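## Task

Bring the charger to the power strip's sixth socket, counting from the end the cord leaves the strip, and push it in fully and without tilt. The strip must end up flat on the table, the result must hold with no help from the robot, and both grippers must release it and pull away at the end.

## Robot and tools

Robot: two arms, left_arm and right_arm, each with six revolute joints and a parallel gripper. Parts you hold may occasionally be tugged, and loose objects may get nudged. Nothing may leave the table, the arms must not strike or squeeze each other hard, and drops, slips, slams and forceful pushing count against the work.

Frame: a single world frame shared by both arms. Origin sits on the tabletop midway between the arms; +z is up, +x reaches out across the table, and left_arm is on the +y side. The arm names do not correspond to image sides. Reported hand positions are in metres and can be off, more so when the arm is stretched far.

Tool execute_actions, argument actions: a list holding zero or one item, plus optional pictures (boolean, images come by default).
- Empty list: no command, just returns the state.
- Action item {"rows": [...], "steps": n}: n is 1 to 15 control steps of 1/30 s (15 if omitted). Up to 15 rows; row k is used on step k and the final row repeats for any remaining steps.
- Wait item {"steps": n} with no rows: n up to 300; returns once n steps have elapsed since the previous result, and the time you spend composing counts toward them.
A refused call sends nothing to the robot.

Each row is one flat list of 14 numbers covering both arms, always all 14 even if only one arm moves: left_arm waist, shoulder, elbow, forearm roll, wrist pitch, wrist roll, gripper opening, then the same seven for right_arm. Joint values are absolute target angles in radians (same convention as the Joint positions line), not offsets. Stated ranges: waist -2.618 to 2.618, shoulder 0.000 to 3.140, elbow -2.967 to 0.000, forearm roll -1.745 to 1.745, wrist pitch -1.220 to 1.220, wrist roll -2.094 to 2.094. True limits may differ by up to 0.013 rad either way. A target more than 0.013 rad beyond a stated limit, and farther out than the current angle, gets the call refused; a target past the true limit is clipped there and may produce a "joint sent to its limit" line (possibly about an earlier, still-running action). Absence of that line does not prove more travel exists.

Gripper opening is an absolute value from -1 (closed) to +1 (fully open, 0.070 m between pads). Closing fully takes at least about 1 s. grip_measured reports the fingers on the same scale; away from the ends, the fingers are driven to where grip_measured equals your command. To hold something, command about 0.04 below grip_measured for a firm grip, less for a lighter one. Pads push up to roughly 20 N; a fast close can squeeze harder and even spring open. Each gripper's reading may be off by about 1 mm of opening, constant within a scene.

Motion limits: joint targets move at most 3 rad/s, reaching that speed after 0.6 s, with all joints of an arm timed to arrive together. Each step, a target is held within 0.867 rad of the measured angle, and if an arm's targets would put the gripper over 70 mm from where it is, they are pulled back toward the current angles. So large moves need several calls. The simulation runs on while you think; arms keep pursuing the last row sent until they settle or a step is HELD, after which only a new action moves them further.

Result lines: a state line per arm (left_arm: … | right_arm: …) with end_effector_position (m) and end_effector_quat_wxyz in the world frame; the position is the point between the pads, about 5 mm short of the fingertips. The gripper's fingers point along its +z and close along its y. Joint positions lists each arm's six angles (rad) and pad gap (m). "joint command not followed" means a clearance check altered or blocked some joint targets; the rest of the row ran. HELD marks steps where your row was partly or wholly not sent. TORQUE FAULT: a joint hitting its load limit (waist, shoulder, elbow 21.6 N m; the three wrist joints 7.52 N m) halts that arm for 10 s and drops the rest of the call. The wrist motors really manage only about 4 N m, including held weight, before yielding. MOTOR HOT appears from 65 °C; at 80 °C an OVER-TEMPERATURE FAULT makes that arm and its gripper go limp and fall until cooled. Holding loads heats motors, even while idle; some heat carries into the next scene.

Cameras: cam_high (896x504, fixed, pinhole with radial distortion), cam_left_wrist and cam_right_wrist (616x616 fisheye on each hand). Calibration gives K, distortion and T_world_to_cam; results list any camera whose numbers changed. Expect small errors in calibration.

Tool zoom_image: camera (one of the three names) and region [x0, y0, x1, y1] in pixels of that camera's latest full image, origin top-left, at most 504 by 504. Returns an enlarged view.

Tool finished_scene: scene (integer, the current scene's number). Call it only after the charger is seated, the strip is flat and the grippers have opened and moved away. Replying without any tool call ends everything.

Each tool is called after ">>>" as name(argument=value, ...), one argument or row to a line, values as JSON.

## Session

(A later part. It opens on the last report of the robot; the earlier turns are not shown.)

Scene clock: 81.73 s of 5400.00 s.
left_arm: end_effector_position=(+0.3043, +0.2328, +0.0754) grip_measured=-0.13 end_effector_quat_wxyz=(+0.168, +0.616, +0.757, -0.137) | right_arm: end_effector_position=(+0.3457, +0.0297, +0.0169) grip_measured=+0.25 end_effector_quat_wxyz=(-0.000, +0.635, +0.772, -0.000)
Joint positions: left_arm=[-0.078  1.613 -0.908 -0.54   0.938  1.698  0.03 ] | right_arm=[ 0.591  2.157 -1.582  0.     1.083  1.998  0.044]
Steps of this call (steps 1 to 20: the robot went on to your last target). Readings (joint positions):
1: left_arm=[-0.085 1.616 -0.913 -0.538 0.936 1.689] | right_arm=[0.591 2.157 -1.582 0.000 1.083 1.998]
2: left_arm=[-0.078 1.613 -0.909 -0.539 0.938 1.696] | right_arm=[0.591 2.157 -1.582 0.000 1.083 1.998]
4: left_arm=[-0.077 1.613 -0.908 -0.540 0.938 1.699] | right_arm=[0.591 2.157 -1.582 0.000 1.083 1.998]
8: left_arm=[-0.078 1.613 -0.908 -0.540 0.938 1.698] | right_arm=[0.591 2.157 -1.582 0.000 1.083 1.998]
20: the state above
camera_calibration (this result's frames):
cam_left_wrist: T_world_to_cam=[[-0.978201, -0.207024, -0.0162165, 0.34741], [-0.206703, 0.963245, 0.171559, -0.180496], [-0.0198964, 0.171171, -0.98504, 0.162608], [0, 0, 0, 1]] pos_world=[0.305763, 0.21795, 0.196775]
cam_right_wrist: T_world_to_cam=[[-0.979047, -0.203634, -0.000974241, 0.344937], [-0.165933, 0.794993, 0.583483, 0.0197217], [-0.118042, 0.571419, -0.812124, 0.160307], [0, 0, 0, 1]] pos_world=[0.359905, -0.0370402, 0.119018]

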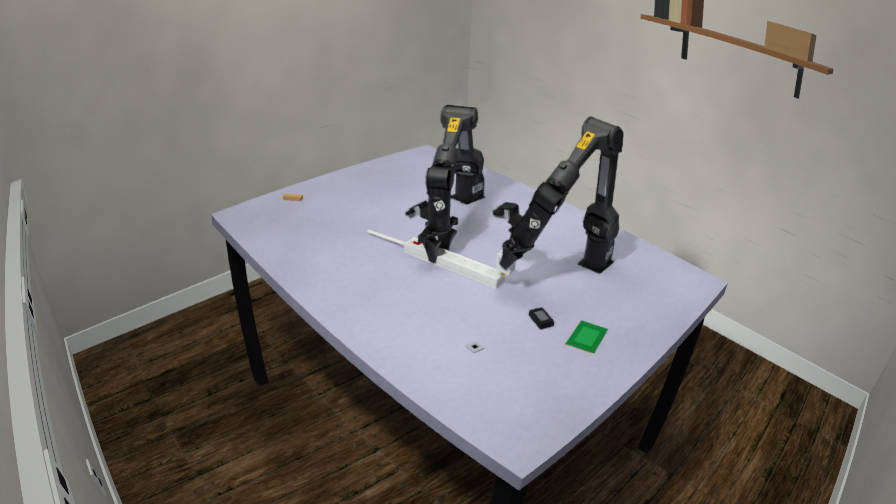

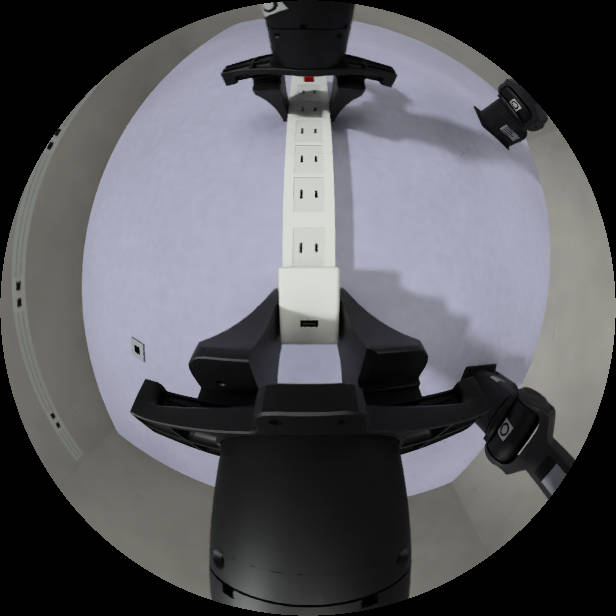

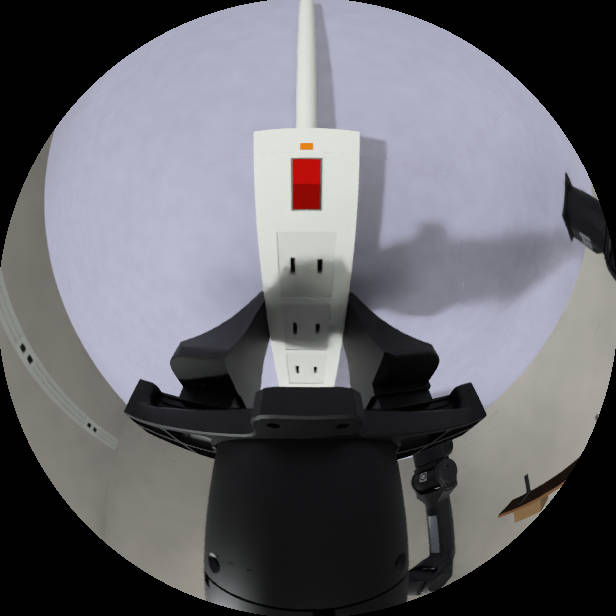

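>>> execute_actions(
  actions=[
    {"rows":[[-0.2089,1.6441,-0.9468,-0.5415,0.8893,1.5765,-0.21,0.5906,2.157,-1.582,0,1.083,1.998,0.18]],"steps":15},
  ],
  pictures=false,
)

>>> execute_actions(
  actions=[
    {"steps":12},
  ],
)

>>> zoom_image(
  camera="cam_left_wrist",
  region=[268, 180, 348, 280],
)

Scene clock: 89.17 s of 5400.00 s.
left_arm: end_effector_position=(+0.3121, +0.1968, +0.0750) grip_measured=-0.13 end_effector_quat_wxyz=(+0.168, +0.616, +0.758, -0.136) | right_arm: end_effector_position=(+0.3459, +0.0297, +0.0170) grip_measured=+0.25 end_effector_quat_wxyz=(-0.000, +0.636, +0.772, +0.000)
Joint positions: left_arm=[-0.209  1.645 -0.948 -0.541  0.889  1.576  0.03 ] | right_arm=[ 0.591  2.157 -1.582  0.     1.083  1.998  0.044]
Steps of this call (steps 1 to 15: the robot went on to your last target; steps 16 to 90: nothing new was sent; then 3.93 s passed at rest; steps 91 to 105: all 15 steps of this action). Readings (joint positions):
91: left_arm=[-0.078 1.613 -0.908 -0.540 0.938 1.698] | right_arm=[0.591 2.157 -1.582 0.000 1.083 1.998]
92: left_arm=[-0.080 1.614 -0.909 -0.540 0.937 1.695] | right_arm=[0.591 2.157 -1.582 0.000 1.083 1.998]
94: left_arm=[-0.104 1.620 -0.917 -0.540 0.927 1.672] | right_arm=[0.591 2.157 -1.582 0.000 1.083 1.998]
98: left_arm=[-0.195 1.641 -0.943 -0.541 0.894 1.588] | right_arm=[0.591 2.157 -1.582 0.000 1.083 1.998]
105: the state above

Scene clock: 89.57 s of 5400.00 s.
left_arm: end_effector_position=(+0.3118, +0.1968, +0.0749) grip_measured=-0.13 end_effector_quat_wxyz=(+0.167, +0.616, +0.757, -0.137) | right_arm: end_effector_position=(+0.3459, +0.0297, +0.0170) grip_measured=+0.25 end_effector_quat_wxyz=(-0.000, +0.636, +0.772, +0.000)
Joint positions: left_arm=[-0.209  1.645 -0.947 -0.541  0.889  1.576  0.03 ] | right_arm=[ 0.591  2.157 -1.582  0.     1.083  1.998  0.044]
Steps of this call (steps 1 to 12: the robot went on to your last target). Readings (joint positions):
1: left_arm=[-0.209 1.645 -0.948 -0.541 0.889 1.576] | right_arm=[0.591 2.157 -1.582 0.000 1.083 1.998]
2: left_arm=[-0.209 1.645 -0.948 -0.541 0.889 1.576] | right_arm=[0.591 2.157 -1.582 0.000 1.083 1.998]
4: left_arm=[-0.209 1.645 -0.948 -0.541 0.889 1.576] | right_arm=[0.591 2.157 -1.582 0.000 1.083 1.998]
8: left_arm=[-0.209 1.645 -0.947 -0.541 0.889 1.576] | right_arm=[0.591 2.157 -1.582 0.000 1.083 1.998]
12: the state above
camera_calibration (this result's frames):
cam_left_wrist: T_world_to_cam=[[-0.978205, -0.207105, -0.0149093, 0.347251], [-0.206539, 0.963109, 0.172518, -0.144302], [-0.0213702, 0.171838, -0.984893, 0.168695], [0, 0, 0, 1]] pos_world=[0.313483, 0.181908, 0.196218]
cam_right_wrist: T_world_to_cam=[[-0.979126, -0.203249, -0.00161914, 0.345193], [-0.165961, 0.794847, 0.583673, 0.0197243], [-0.117344, 0.571758, -0.811987, 0.160154], [0, 0, 0, 1]] pos_world=[0.360054, -0.037087, 0.119089]

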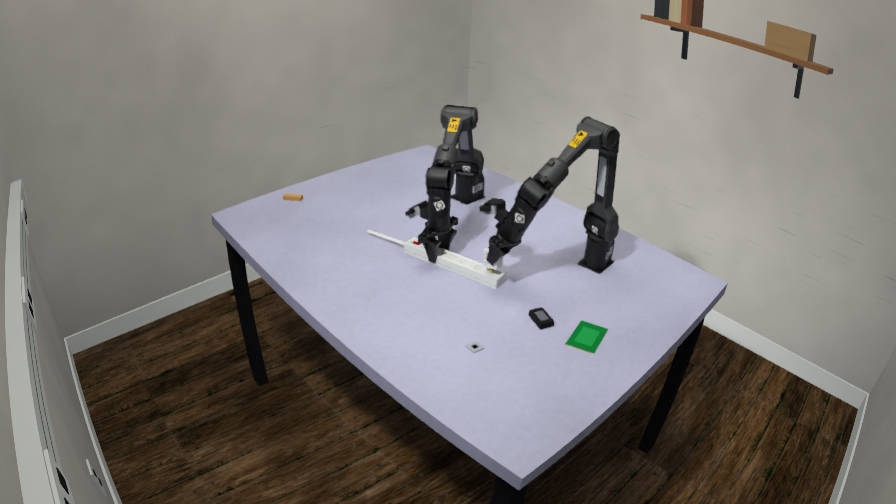

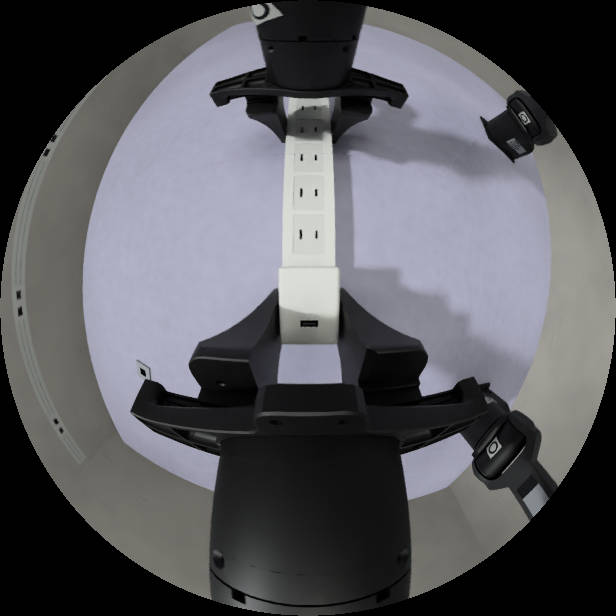

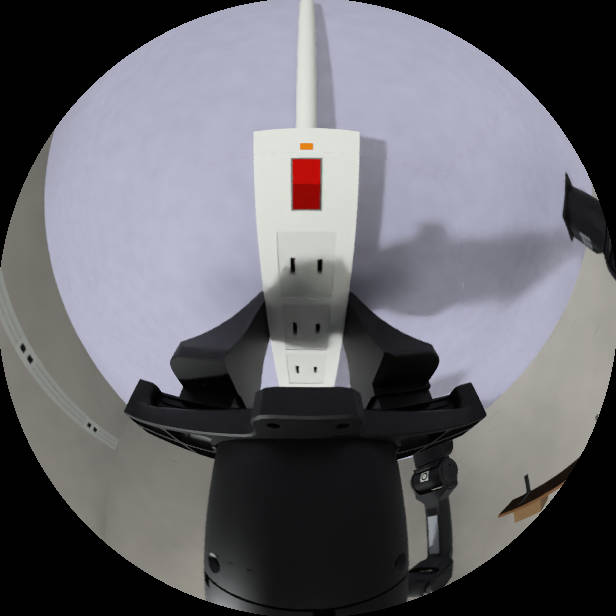

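Region (268, 180, 348, 280) of cam_left_wrist's 616x616 image, scaled by 5.040, with more detail than that image has; it fills the left 403 columns of this view, and the rest is white.

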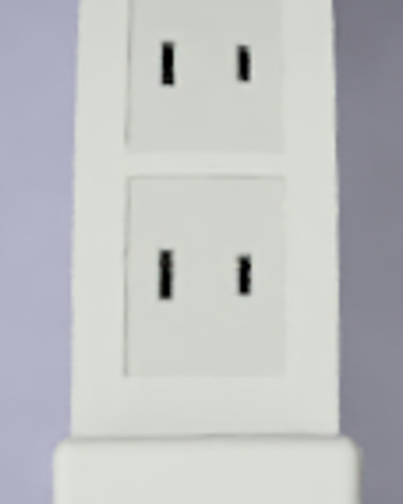

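>>> execute_actions(
  actions=[
    {"rows":[[-0.21,1.6463,-0.945,-0.5434,0.8855,1.5784,-0.21,0.5906,2.157,-1.582,0,1.083,1.998,0.18],[-0.21,1.6463,-0.945,-0.5434,0.8855,1.5784,-0.21,0.5906,2.157,-1.582,0,1.083,1.998,0.18],[-0.21,1.6483,-0.9429,-0.5453,0.882,1.5813,-0.21,0.5906,2.157,-1.582,0,1.083,1.998,0.18],[-0.21,1.6483,-0.9429,-0.5453,0.882,1.5813,-0.21,0.5906,2.157,-1.582,0,1.083,1.998,0.18],[-0.21,1.6503,-0.9408,-0.5472,0.8785,1.5842,-0.21,0.5906,2.157,-1.582,0,1.083,1.998,0.18]],"steps":15},
  ],
  pictures=false,
)

>>> execute_actions(
  actions=[
    {"steps":10},
  ],
)

>>> zoom_image(
  camera="cam_left_wrist",
  region=[268, 180, 348, 280],
)

Scene clock: 96.67 s of 5400.00 s.
left_arm: end_effector_position=(+0.3119, +0.1964, +0.0723) grip_measured=-0.13 end_effector_quat_wxyz=(+0.168, +0.616, +0.757, -0.137) | right_arm: end_effector_position=(+0.3459, +0.0297, +0.0170) grip_measured=+0.25 end_effector_quat_wxyz=(+0.000, +0.636, +0.772, +0.000)
Joint positions: left_arm=[-0.21   1.65  -0.94  -0.547  0.879  1.585  0.03 ] | right_arm=[ 0.591  2.157 -1.582 -0.     1.083  1.998  0.044]
Steps of this call (steps 1 to 15: the robot went on to your last target; steps 16 to 90: nothing new was sent; then 3.60 s passed at rest; steps 91 to 105: all 15 steps of this action). Readings (joint positions):
91: left_arm=[-0.209 1.644 -0.947 -0.542 0.889 1.577] | right_arm=[0.591 2.157 -1.582 -0.000 1.083 1.998]
92: left_arm=[-0.209 1.644 -0.946 -0.543 0.887 1.578] | right_arm=[0.591 2.157 -1.582 -0.000 1.083 1.998]
94: left_arm=[-0.209 1.645 -0.943 -0.545 0.884 1.581] | right_arm=[0.591 2.157 -1.582 -0.000 1.083 1.998]
98: left_arm=[-0.209 1.648 -0.940 -0.547 0.879 1.585] | right_arm=[0.591 2.157 -1.582 -0.000 1.083 1.998]
105: the state above

Scene clock: 97.00 s of 5400.00 s.
left_arm: end_effector_position=(+0.3118, +0.1963, +0.0721) grip_measured=-0.13 end_effector_quat_wxyz=(+0.168, +0.616, +0.757, -0.137) | right_arm: end_effector_position=(+0.3459, +0.0297, +0.0170) grip_measured=+0.25 end_effector_quat_wxyz=(+0.000, +0.636, +0.772, +0.000)
Joint positions: left_arm=[-0.21   1.65  -0.94  -0.547  0.879  1.585  0.03 ] | right_arm=[ 0.591  2.157 -1.582 -0.     1.083  1.998  0.044]
Steps of this call (steps 1 to 10: the robot went on to your last target). Readings (joint positions):
1: left_arm=[-0.210 1.650 -0.940 -0.547 0.879 1.585] | right_arm=[0.591 2.157 -1.582 -0.000 1.083 1.998]
2: left_arm=[-0.210 1.650 -0.940 -0.547 0.879 1.585] | right_arm=[0.591 2.157 -1.582 -0.000 1.083 1.998]
4: left_arm=[-0.210 1.650 -0.940 -0.547 0.879 1.585] | right_arm=[0.591 2.157 -1.582 -0.000 1.083 1.998]
8: left_arm=[-0.210 1.650 -0.940 -0.547 0.879 1.585] | right_arm=[0.591 2.157 -1.582 -0.000 1.083 1.998]
10: the state above
camera_calibration (this result's frames):
cam_left_wrist: T_world_to_cam=[[-0.978308, -0.206594, -0.0152286, 0.347042], [-0.206109, 0.963364, 0.171605, -0.143478], [-0.0207818, 0.171021, -0.985048, 0.166008], [0, 0, 0, 1]] pos_world=[0.313392, 0.181528, 0.193432]
cam_right_wrist: T_world_to_cam=[[-0.979117, -0.20329, -0.00158008, 0.345182], [-0.165984, 0.794904, 0.583589, 0.0197507], [-0.117382, 0.571664, -0.812048, 0.160184], [0, 0, 0, 1]] pos_world=[0.360054, -0.0370995, 0.119096]

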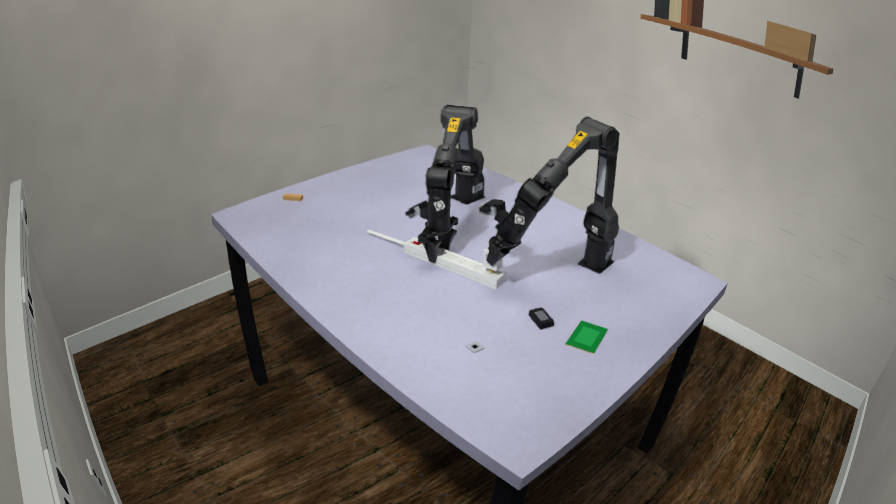

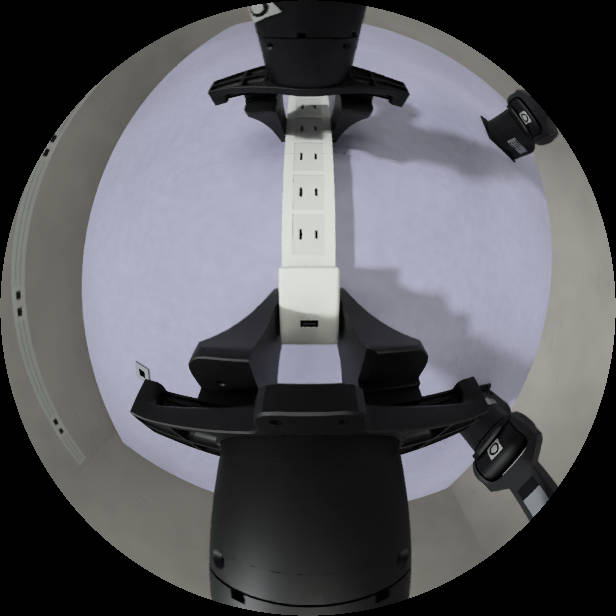

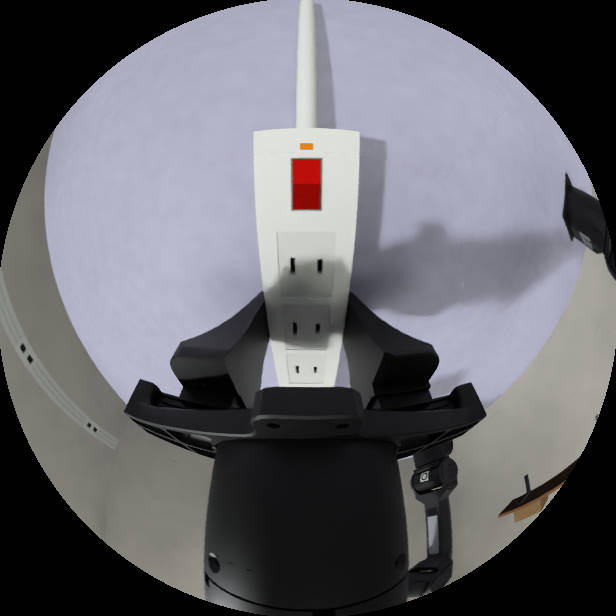

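Region (268, 180, 348, 280) of cam_left_wrist's 616x616 image, scaled by 5.040, with more detail than that image has; it fills the left 403 columns of this view, and the rest is white.

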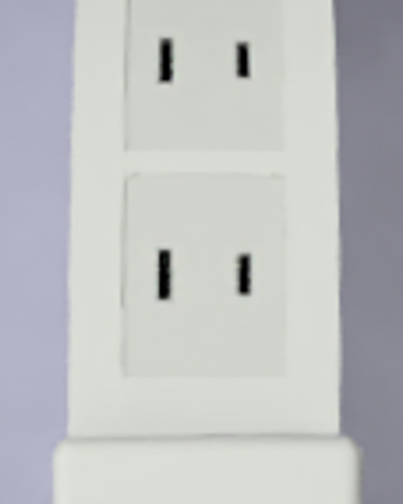

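>>> execute_actions(
  actions=[
    {"rows":[[-0.21,1.6513,-0.9415,-0.5472,0.8785,1.5842,-0.21,0.5906,2.157,-1.582,0,1.083,1.998,0.18],[-0.21,1.6513,-0.9415,-0.5472,0.8785,1.5842,-0.21,0.5906,2.157,-1.582,0,1.083,1.998,0.18],[-0.21,1.6523,-0.9404,-0.5482,0.8768,1.5856,-0.21,0.5906,2.157,-1.582,0,1.083,1.998,0.18],[-0.21,1.6523,-0.9404,-0.5482,0.8768,1.5856,-0.21,0.5906,2.157,-1.582,0,1.083,1.998,0.18],[-0.21,1.6533,-0.9394,-0.5491,0.875,1.5871,-0.21,0.5906,2.157,-1.582,0,1.083,1.998,0.18],[-0.21,1.6533,-0.9394,-0.5491,0.875,1.5871,-0.21,0.5906,2.157,-1.582,0,1.083,1.998,0.18],[-0.21,1.6543,-0.9383,-0.5501,0.8733,1.5885,-0.21,0.5906,2.157,-1.582,0,1.083,1.998,0.18],[-0.21,1.6543,-0.9383,-0.5501,0.8733,1.5885,-0.21,0.5906,2.157,-1.582,0,1.083,1.998,0.18],[-0.21,1.6553,-0.9373,-0.551,0.8716,1.59,-0.21,0.5906,2.157,-1.582,0,1.083,1.998,0.18],[-0.21,1.6553,-0.9373,-0.551,0.8716,1.59,-0.21,0.5906,2.157,-1.582,0,1.083,1.998,0.18],[-0.21,1.6563,-0.9362,-0.552,0.8698,1.5914,-0.21,0.5906,2.157,-1.582,0,1.083,1.998,0.18],[-0.21,1.6563,-0.9362,-0.552,0.8698,1.5914,-0.21,0.5906,2.157,-1.582,0,1.083,1.998,0.18],[-0.21,1.6573,-0.9351,-0.5529,0.8681,1.5929,-0.21,0.5906,2.157,-1.582,0,1.083,1.998,0.18]],"steps":15},
  ],
  pictures=false,
)

>>> execute_actions(
  actions=[
    {"steps":6},
  ],
  pictures=false,
)

Scene clock: 107.13 s of 5400.00 s.
left_arm: end_effector_position=(+0.3126, +0.1962, +0.0702) grip_measured=-0.13 end_effector_quat_wxyz=(+0.169, +0.617, +0.757, -0.136) | right_arm: end_effector_position=(+0.3459, +0.0297, +0.0170) grip_measured=+0.25 end_effector_quat_wxyz=(+0.000, +0.636, +0.772, +0.000)
Joint positions: left_arm=[-0.21   1.655 -0.937 -0.553  0.87   1.593  0.03 ] | right_arm=[ 0.591  2.157 -1.582 -0.     1.083  1.998  0.044]
Steps of this call (steps 1 to 15: the robot went on to your last target; steps 16 to 90: nothing new was sent; then 6.63 s passed at rest; steps 91 to 105: all 15 steps of this action). Readings (joint positions):
91: left_arm=[-0.210 1.650 -0.941 -0.547 0.878 1.584] | right_arm=[0.591 2.157 -1.582 -0.000 1.083 1.998]
92: left_arm=[-0.210 1.651 -0.942 -0.547 0.878 1.584] | right_arm=[0.591 2.157 -1.582 -0.000 1.083 1.998]
94: left_arm=[-0.210 1.652 -0.942 -0.547 0.877 1.584] | right_arm=[0.591 2.157 -1.582 -0.000 1.083 1.998]
98: left_arm=[-0.210 1.654 -0.940 -0.549 0.873 1.587] | right_arm=[0.591 2.157 -1.582 -0.000 1.083 1.998]
105: the state above

Scene clock: 107.33 s of 5400.00 s.
left_arm: end_effector_position=(+0.3126, +0.1962, +0.0701) grip_measured=-0.13 end_effector_quat_wxyz=(+0.169, +0.616, +0.757, -0.136) | right_arm: end_effector_position=(+0.3459, +0.0297, +0.0170) grip_measured=+0.25 end_effector_quat_wxyz=(+0.000, +0.636, +0.772, +0.000)
Joint positions: left_arm=[-0.21   1.655 -0.936 -0.553  0.869  1.593  0.03 ] | right_arm=[ 0.591  2.157 -1.582 -0.     1.083  1.998  0.044]
Steps of this call (steps 1 to 6: the robot went on to your last target). Readings (joint positions):
1: left_arm=[-0.210 1.655 -0.937 -0.553 0.870 1.593] | right_arm=[0.591 2.157 -1.582 -0.000 1.083 1.998]
2: left_arm=[-0.210 1.655 -0.937 -0.553 0.870 1.593] | right_arm=[0.591 2.157 -1.582 -0.000 1.083 1.998]
4: left_arm=[-0.210 1.655 -0.937 -0.553 0.869 1.593] | right_arm=[0.591 2.157 -1.582 -0.000 1.083 1.998]
6: the state above

Blocked; relieve via shoulder only.

>>> execute_actions(
  actions=[
    {"rows":[[-0.21,1.648,-0.9365,-0.5529,0.869,1.5929,-0.21,0.5906,2.157,-1.582,0,1.083,1.998,0.18]],"steps":15},
  ],
)

>>> zoom_image(
  camera="cam_left_wrist",
  region=[268, 180, 348, 280],
)

>>> zoom_image(
  camera="cam_left_wrist",
  region=[268, 280, 348, 380],
)

>>> zoom_image(
  camera="cam_high",
  region=[472, 245, 512, 285],
)

Scene clock: 111.77 s of 5400.00 s.
left_arm: end_effector_position=(+0.3122, +0.1963, +0.0700) grip_measured=-0.13 end_effector_quat_wxyz=(+0.169, +0.617, +0.756, -0.135) | right_arm: end_effector_position=(+0.3459, +0.0297, +0.0170) grip_measured=+0.25 end_effector_quat_wxyz=(+0.000, +0.636, +0.772, +0.000)
Joint positions: left_arm=[-0.211  1.653 -0.934 -0.552  0.867  1.593  0.03 ] | right_arm=[ 0.591  2.157 -1.582  0.     1.083  1.998  0.044]
Steps of this call (steps 1 to 15: the robot went on to your last target; steps 16 to 90: nothing new was sent; then 0.93 s passed at rest; steps 91 to 105: all 15 steps of this action). Readings (joint positions):
91: left_arm=[-0.210 1.657 -0.935 -0.553 0.868 1.593] | right_arm=[0.591 2.157 -1.582 -0.000 1.083 1.998]
92: left_arm=[-0.210 1.656 -0.935 -0.553 0.868 1.593] | right_arm=[0.591 2.157 -1.582 -0.000 1.083 1.998]
94: left_arm=[-0.211 1.654 -0.934 -0.552 0.866 1.593] | right_arm=[0.591 2.157 -1.582 0.000 1.083 1.998]
98: left_arm=[-0.211 1.654 -0.934 -0.552 0.866 1.593] | right_arm=[0.591 2.157 -1.582 0.000 1.083 1.998]
105: the state above
camera_calibration (this result's frames):
cam_left_wrist: T_world_to_cam=[[-0.978493, -0.205351, -0.0195498, 0.347489], [-0.205627, 0.963479, 0.171539, -0.143153], [-0.0163898, 0.17187, -0.984983, 0.162422], [0, 0, 0, 1]] pos_world=[0.313242, 0.181366, 0.191333]
cam_right_wrist: T_world_to_cam=[[-0.979113, -0.203313, -0.00153637, 0.345164], [-0.165975, 0.794894, 0.583606, 0.0197554], [-0.117433, 0.571671, -0.812035, 0.160187], [0, 0, 0, 1]] pos_world=[0.360045, -0.0371018, 0.119079]

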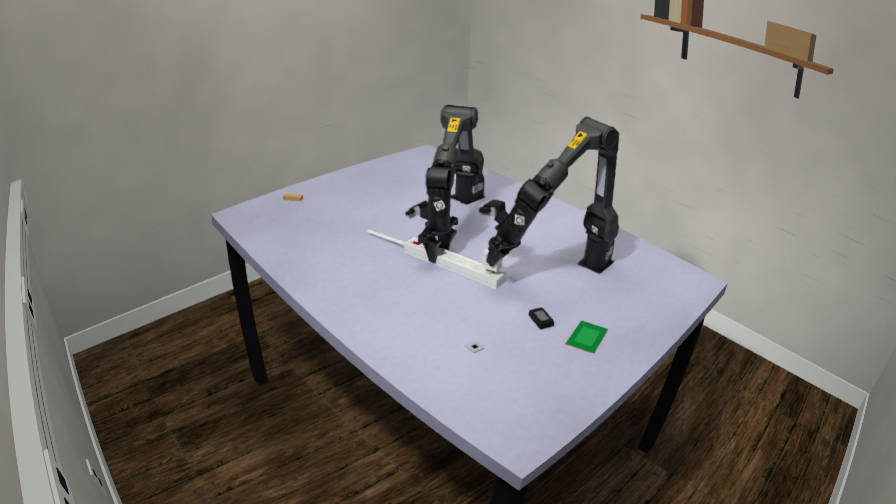

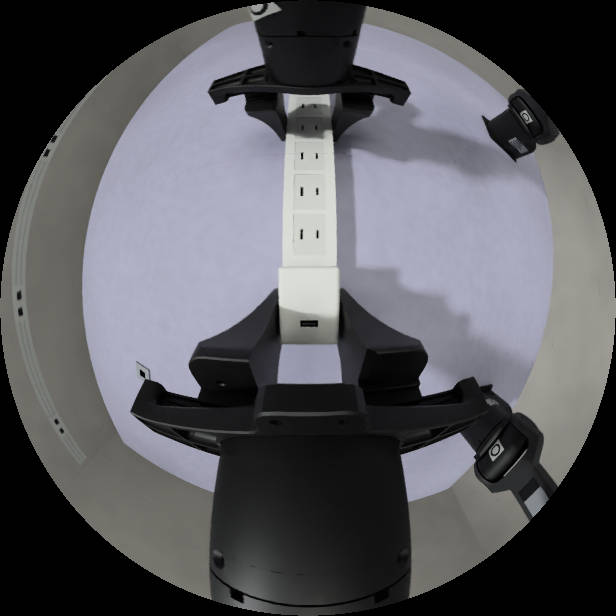

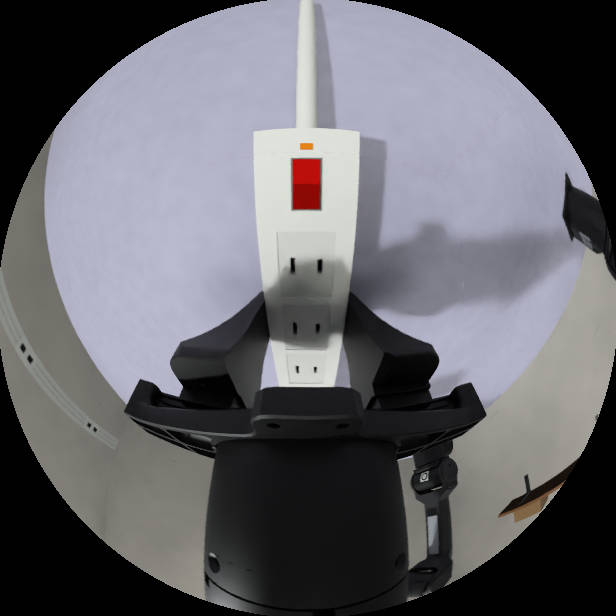

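Region (268, 180, 348, 280) of cam_left_wrist's 616x616 image, scaled by 5.040, with more detail than that image has; it fills the left 403 columns of this view, and the rest is white.

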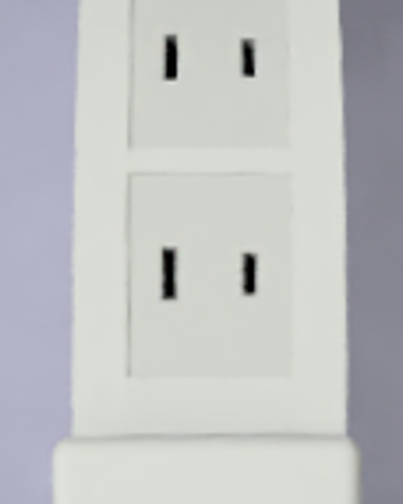

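Region (268, 280, 348, 380) of cam_left_wrist's 616x616 image, scaled by 5.040, with more detail than that image has; it fills the left 403 columns of this view, and the rest is white.

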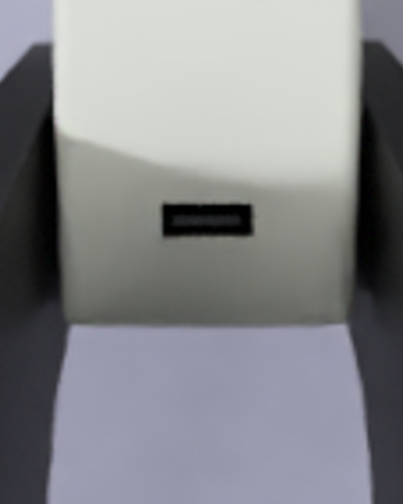

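Region (472, 245, 512, 285) of cam_high's 896x504 image, scaled by 12.600, with more detail than that image has.

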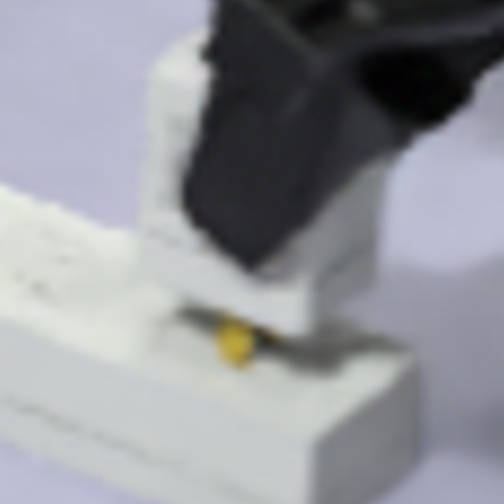

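>>> execute_actions(
  actions=[
    {"rows":[[-0.21,1.649,-0.9366,-0.551,0.8716,1.59,-0.21,0.5906,2.157,-1.582,0,1.083,1.998,0.18]],"steps":15},
  ],
  pictures=false,
)

>>> execute_actions(
  actions=[
    {"steps":15},
  ],
)

>>> zoom_image(
  camera="cam_left_wrist",
  region=[268, 180, 348, 280],
)

Scene clock: 116.43 s of 5400.00 s.
left_arm: end_effector_position=(+0.3124, +0.1963, +0.0721) grip_measured=-0.13 end_effector_quat_wxyz=(+0.171, +0.616, +0.757, -0.135) | right_arm: end_effector_position=(+0.3459, +0.0297, +0.0170) grip_measured=+0.25 end_effector_quat_wxyz=(+0.000, +0.636, +0.772, +0.000)
Joint positions: left_arm=[-0.21   1.648 -0.937 -0.551  0.871  1.589  0.03 ] | right_arm=[ 0.591  2.157 -1.582  0.     1.083  1.998  0.044]
Steps of this call (steps 1 to 15: the robot went on to your last target; steps 16 to 90: nothing new was sent; then 1.17 s passed at rest; steps 91 to 105: all 15 steps of this action). Readings (joint positions):
91: left_arm=[-0.210 1.648 -0.937 -0.553 0.869 1.593] | right_arm=[0.591 2.157 -1.582 0.000 1.083 1.998]
92: left_arm=[-0.210 1.648 -0.937 -0.552 0.870 1.591] | right_arm=[0.591 2.157 -1.582 0.000 1.083 1.998]
94: left_arm=[-0.210 1.648 -0.937 -0.552 0.871 1.589] | right_arm=[0.591 2.157 -1.582 0.000 1.083 1.998]
98: left_arm=[-0.210 1.648 -0.937 -0.552 0.871 1.589] | right_arm=[0.591 2.157 -1.582 0.000 1.083 1.998]
105: the state above

Scene clock: 116.93 s of 5400.00 s.
left_arm: end_effector_position=(+0.3123, +0.1963, +0.0720) grip_measured=-0.13 end_effector_quat_wxyz=(+0.170, +0.617, +0.757, -0.135) | right_arm: end_effector_position=(+0.3459, +0.0297, +0.0170) grip_measured=+0.25 end_effector_quat_wxyz=(+0.000, +0.636, +0.772, +0.000)
Joint positions: left_arm=[-0.21   1.648 -0.937 -0.551  0.872  1.59   0.03 ] | right_arm=[ 0.591  2.157 -1.582  0.     1.083  1.998  0.044]
Steps of this call (steps 1 to 15: the robot went on to your last target). Readings (joint positions):
1: left_arm=[-0.210 1.648 -0.937 -0.551 0.871 1.589] | right_arm=[0.591 2.157 -1.582 0.000 1.083 1.998]
2: left_arm=[-0.210 1.648 -0.937 -0.551 0.872 1.589] | right_arm=[0.591 2.157 -1.582 0.000 1.083 1.998]
4: left_arm=[-0.210 1.648 -0.937 -0.551 0.872 1.589] | right_arm=[0.591 2.157 -1.582 0.000 1.083 1.998]
8: left_arm=[-0.210 1.648 -0.937 -0.551 0.872 1.589] | right_arm=[0.591 2.157 -1.582 0.000 1.083 1.998]
15: the state above
All arms were judged still, so your last target was given up. Only a new action makes them travel on or press farther. Fingers that are still opening or closing keep moving.
camera_calibration (this result's frames):
cam_left_wrist: T_world_to_cam=[[-0.97809, -0.207114, -0.0210543, 0.347991], [-0.207652, 0.963392, 0.169578, -0.142683], [-0.0148384, 0.170234, -0.985292, 0.16427], [0, 0, 0, 1]] pos_world=[0.313176, 0.181569, 0.193376]
cam_right_wrist: T_world_to_cam=[[-0.979113, -0.203313, -0.00153891, 0.345165], [-0.165977, 0.794893, 0.583607, 0.0197558], [-0.117431, 0.571673, -0.812035, 0.160186], [0, 0, 0, 1]] pos_world=[0.360045, -0.0371016, 0.119078]

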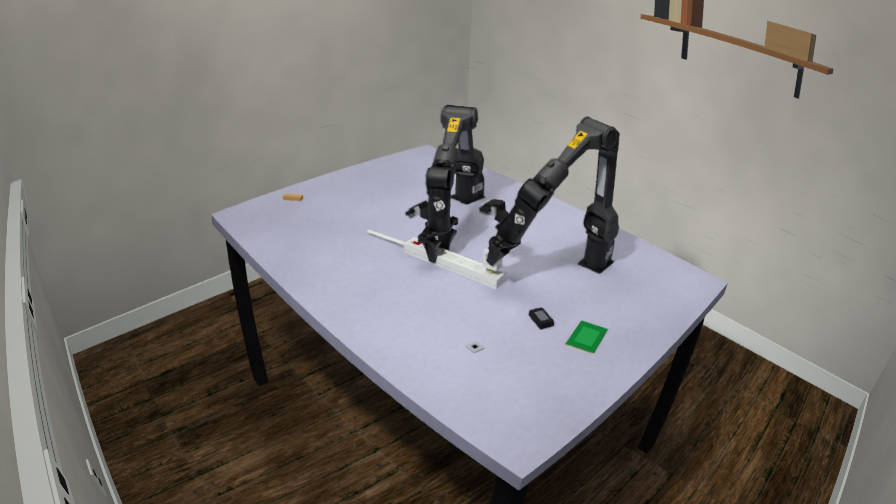

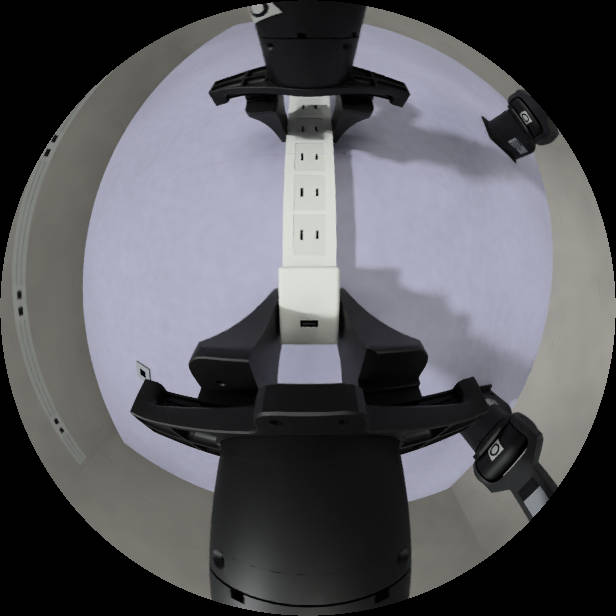

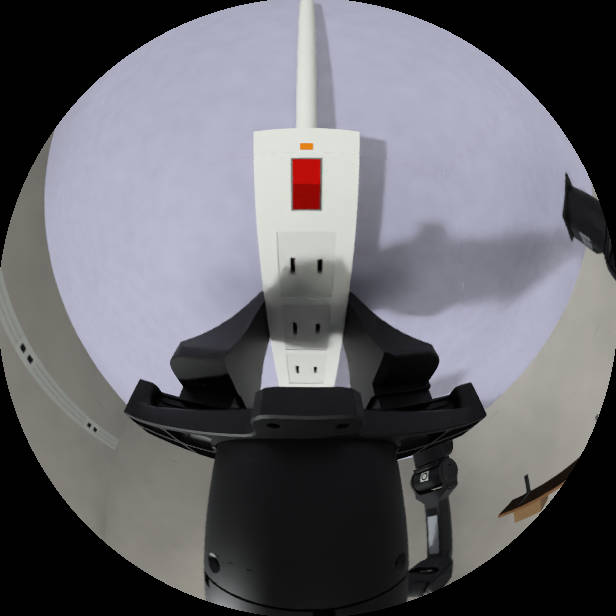

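Region (268, 180, 348, 280) of cam_left_wrist's 616x616 image, scaled by 5.040, with more detail than that image has; it fills the left 403 columns of this view, and the rest is white.

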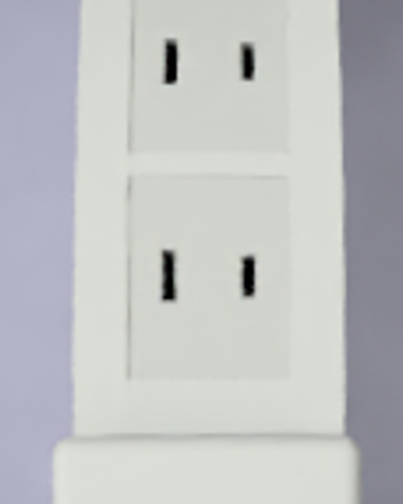

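>>> execute_actions(
  actions=[
    {"rows":[[-0.2095,1.65,-0.9366,-0.551,0.8716,1.59,-0.21,0.5906,2.157,-1.582,0,1.083,1.998,0.18],[-0.2095,1.651,-0.9366,-0.551,0.8716,1.59,-0.21,0.5906,2.157,-1.582,0,1.083,1.998,0.18],[-0.2095,1.652,-0.9366,-0.551,0.8716,1.59,-0.21,0.5906,2.157,-1.582,0,1.083,1.998,0.18],[-0.2095,1.653,-0.9366,-0.551,0.8716,1.59,-0.21,0.5906,2.157,-1.582,0,1.083,1.998,0.18],[-0.2095,1.654,-0.9366,-0.551,0.8716,1.59,-0.21,0.5906,2.157,-1.582,0,1.083,1.998,0.18],[-0.2095,1.655,-0.9366,-0.551,0.8716,1.59,-0.21,0.5906,2.157,-1.582,0,1.083,1.998,0.18],[-0.2095,1.656,-0.9366,-0.551,0.8716,1.59,-0.21,0.5906,2.157,-1.582,0,1.083,1.998,0.18],[-0.2095,1.657,-0.9366,-0.551,0.8716,1.59,-0.21,0.5906,2.157,-1.582,0,1.083,1.998,0.18],[-0.2095,1.658,-0.9366,-0.551,0.8716,1.59,-0.21,0.5906,2.157,-1.582,0,1.083,1.998,0.18],[-0.2095,1.659,-0.9366,-0.551,0.8716,1.59,-0.21,0.5906,2.157,-1.582,0,1.083,1.998,0.18]],"steps":15},
  ],
  pictures=false,
)

Scene clock: 125.47 s of 5400.00 s.
left_arm: end_effector_position=(+0.3120, +0.1967, +0.0684) grip_measured=-0.13 end_effector_quat_wxyz=(+0.166, +0.616, +0.758, -0.138) | right_arm: end_effector_position=(+0.3458, +0.0296, +0.0170) grip_measured=+0.25 end_effector_quat_wxyz=(-0.000, +0.636, +0.772, -0.000)
Joint positions: left_arm=[-0.209  1.66  -0.937 -0.551  0.871  1.59   0.03 ] | right_arm=[ 0.591  2.157 -1.582 -0.     1.083  1.998  0.044]
Steps of this call (steps 1 to 90: nothing new was sent; then 5.03 s passed at rest; steps 91 to 105: all 15 steps of this action). Readings (joint positions):
91: left_arm=[-0.210 1.649 -0.937 -0.551 0.872 1.590] | right_arm=[0.591 2.157 -1.582 0.000 1.083 1.998]
92: left_arm=[-0.210 1.650 -0.937 -0.551 0.872 1.590] | right_arm=[0.591 2.157 -1.582 0.000 1.083 1.998]
94: left_arm=[-0.210 1.652 -0.937 -0.551 0.872 1.590] | right_arm=[0.591 2.157 -1.582 0.000 1.083 1.998]
98: left_arm=[-0.209 1.654 -0.937 -0.551 0.872 1.590] | right_arm=[0.591 2.157 -1.582 0.000 1.083 1.998]
105: the state above

>>> execute_actions(
  actions=[
    {"rows":[[-0.2095,1.66,-0.9345,-0.5529,0.8681,1.5929,-0.21,0.5906,2.157,-1.582,0,1.083,1.998,0.18],[-0.2095,1.66,-0.9345,-0.5529,0.8681,1.5929,-0.21,0.5906,2.157,-1.582,0,1.083,1.998,0.18],[-0.2095,1.661,-0.9324,-0.5548,0.8647,1.5958,-0.21,0.5906,2.157,-1.582,0,1.083,1.998,0.18],[-0.2095,1.661,-0.9324,-0.5548,0.8647,1.5958,-0.21,0.5906,2.157,-1.582,0,1.083,1.998,0.18],[-0.2095,1.662,-0.9302,-0.5567,0.8612,1.5987,-0.21,0.5906,2.157,-1.582,0,1.083,1.998,0.18],[-0.2095,1.662,-0.9302,-0.5567,0.8612,1.5987,-0.21,0.5906,2.157,-1.582,0,1.083,1.998,0.18],[-0.2095,1.6635,-0.9281,-0.5586,0.8577,1.6016,-0.21,0.5906,2.157,-1.582,0,1.083,1.998,0.18],[-0.2095,1.6635,-0.9281,-0.5586,0.8577,1.6016,-0.21,0.5906,2.157,-1.582,0,1.083,1.998,0.18],[-0.2095,1.665,-0.926,-0.5605,0.8543,1.6045,-0.21,0.5906,2.157,-1.582,0,1.083,1.998,0.18],[-0.2095,1.665,-0.926,-0.5605,0.8543,1.6045,-0.21,0.5906,2.157,-1.582,0,1.083,1.998,0.18],[-0.2095,1.667,-0.9239,-0.5624,0.8508,1.6074,-0.21,0.5906,2.157,-1.582,0,1.083,1.998,0.18],[-0.2095,1.667,-0.9239,-0.5624,0.8508,1.6074,-0.21,0.5906,2.157,-1.582,0,1.083,1.998,0.18],[-0.2095,1.669,-0.9218,-0.5643,0.8473,1.6103,-0.21,0.5906,2.157,-1.582,0,1.083,1.998,0.18],[-0.2095,1.669,-0.9218,-0.5643,0.8473,1.6103,-0.21,0.5906,2.157,-1.582,0,1.083,1.998,0.18],[-0.2095,1.671,-0.9196,-0.5663,0.8438,1.6131,-0.21,0.5906,2.157,-1.582,0,1.083,1.998,0.18]],"steps":15},
  ],
  pictures=false,
)

Scene clock: 134.83 s of 5400.00 s.
left_arm: end_effector_position=(+0.3121, +0.1964, +0.0630) grip_measured=-0.13 end_effector_quat_wxyz=(+0.168, +0.616, +0.757, -0.137) | right_arm: end_effector_position=(+0.3459, +0.0297, +0.0170) grip_measured=+0.25 end_effector_quat_wxyz=(+0.000, +0.636, +0.772, +0.000)
Joint positions: left_arm=[-0.21   1.668 -0.921 -0.564  0.847  1.611  0.03 ] | right_arm=[ 0.591  2.157 -1.582 -0.     1.083  1.998  0.044]
Steps of this call (steps 1 to 15: the robot went on to your last target; steps 16 to 90: nothing new was sent; then 5.87 s passed at rest; steps 91 to 105: all 15 steps of this action). Readings (joint positions):
91: left_arm=[-0.210 1.659 -0.937 -0.551 0.872 1.590] | right_arm=[0.591 2.157 -1.582 -0.000 1.083 1.998]
92: left_arm=[-0.210 1.659 -0.936 -0.552 0.870 1.592] | right_arm=[0.591 2.157 -1.582 -0.000 1.083 1.998]
94: left_arm=[-0.210 1.659 -0.934 -0.554 0.867 1.595] | right_arm=[0.591 2.157 -1.582 -0.000 1.083 1.998]
98: left_arm=[-0.210 1.660 -0.929 -0.558 0.859 1.601] | right_arm=[0.591 2.157 -1.582 -0.000 1.083 1.998]
105: the state above

>>> execute_actions(
  actions=[],
)

Scene clock: 144.27 s of 5400.00 s.
left_arm: end_effector_position=(+0.3120, +0.1964, +0.0619) grip_measured=-0.13 end_effector_quat_wxyz=(+0.168, +0.616, +0.757, -0.137) | right_arm: end_effector_position=(+0.3458, +0.0297, +0.0170) grip_measured=+0.25 end_effector_quat_wxyz=(-0.000, +0.636, +0.772, -0.000)
Joint positions: left_arm=[-0.21   1.671 -0.92  -0.566  0.844  1.613  0.03 ] | right_arm=[ 0.591  2.157 -1.582 -0.     1.083  1.998  0.044]
Steps of this call (steps 1 to 15: the robot went on to your last target; steps 16 to 90: nothing new was sent; then 6.43 s passed at rest). Readings (joint positions):
1: left_arm=[-0.210 1.670 -0.920 -0.566 0.844 1.613] | right_arm=[0.591 2.157 -1.582 -0.000 1.083 1.998]
2: left_arm=[-0.210 1.671 -0.919 -0.566 0.843 1.614] | right_arm=[0.591 2.157 -1.582 -0.000 1.083 1.998]
4: left_arm=[-0.210 1.671 -0.919 -0.566 0.843 1.614] | right_arm=[0.591 2.157 -1.582 -0.000 1.083 1.998]
8: left_arm=[-0.210 1.671 -0.919 -0.566 0.843 1.614] | right_arm=[0.591 2.157 -1.582 -0.000 1.083 1.998]
90: the state above
All arms were judged still, so your last target was given up. Only a new action makes them travel on or press farther. Fingers that are still opening or closing keep moving.
camera_calibration (this result's frames):
cam_left_wrist: T_world_to_cam=[[-0.978153, -0.207378, -0.0145136, 0.34717], [-0.20676, 0.963227, 0.171595, -0.141524], [-0.0216052, 0.170847, -0.985061, 0.156237], [0, 0, 0, 1]] pos_world=[0.3137, 0.181623, 0.183226]
cam_right_wrist: T_world_to_cam=[[-0.979089, -0.203426, -0.00147717, 0.345136], [-0.166037, 0.794898, 0.583583, 0.0197923], [-0.117542, 0.571625, -0.812052, 0.160211], [0, 0, 0, 1]] pos_world=[0.360036, -0.0371037, 0.119059]

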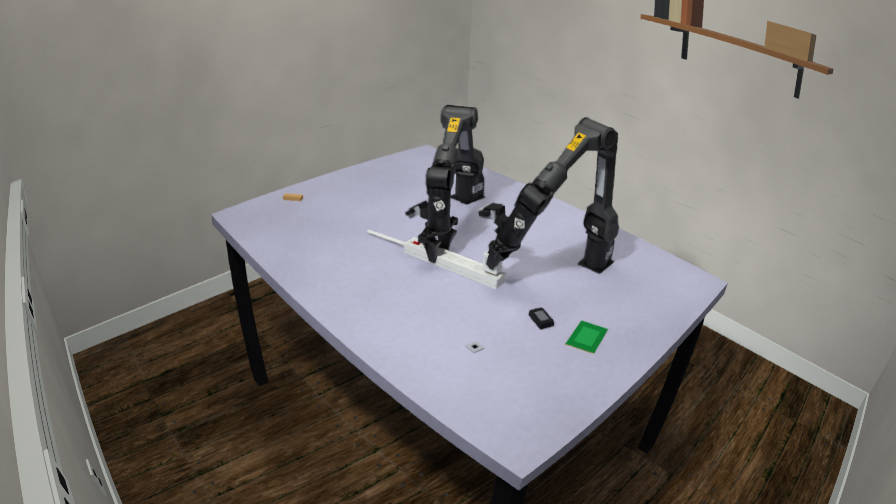

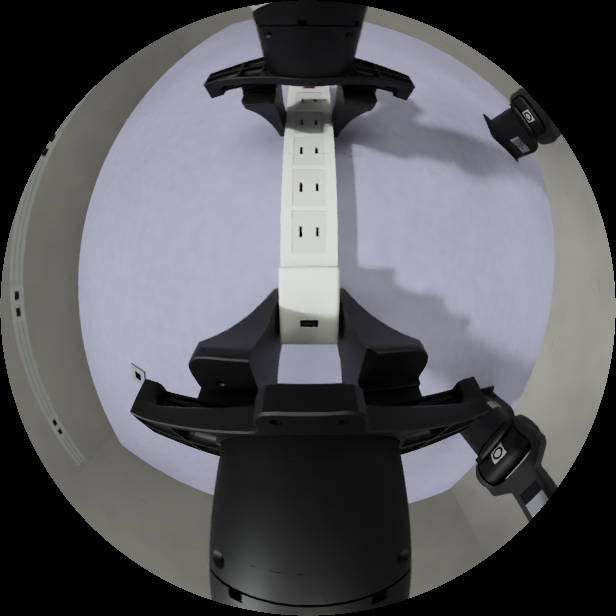

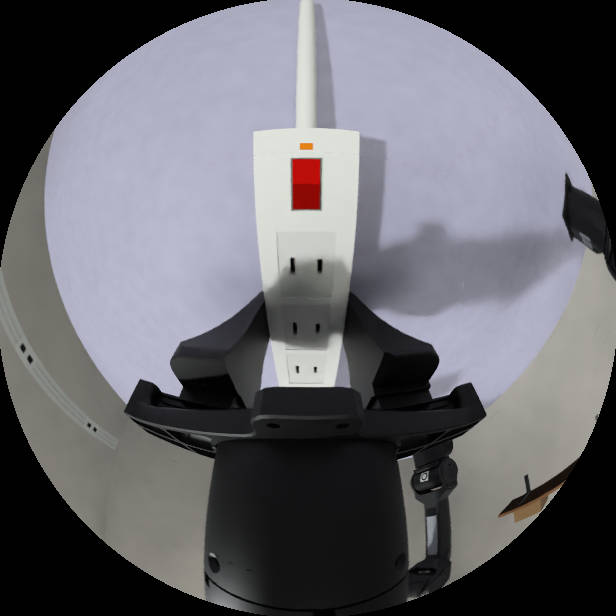

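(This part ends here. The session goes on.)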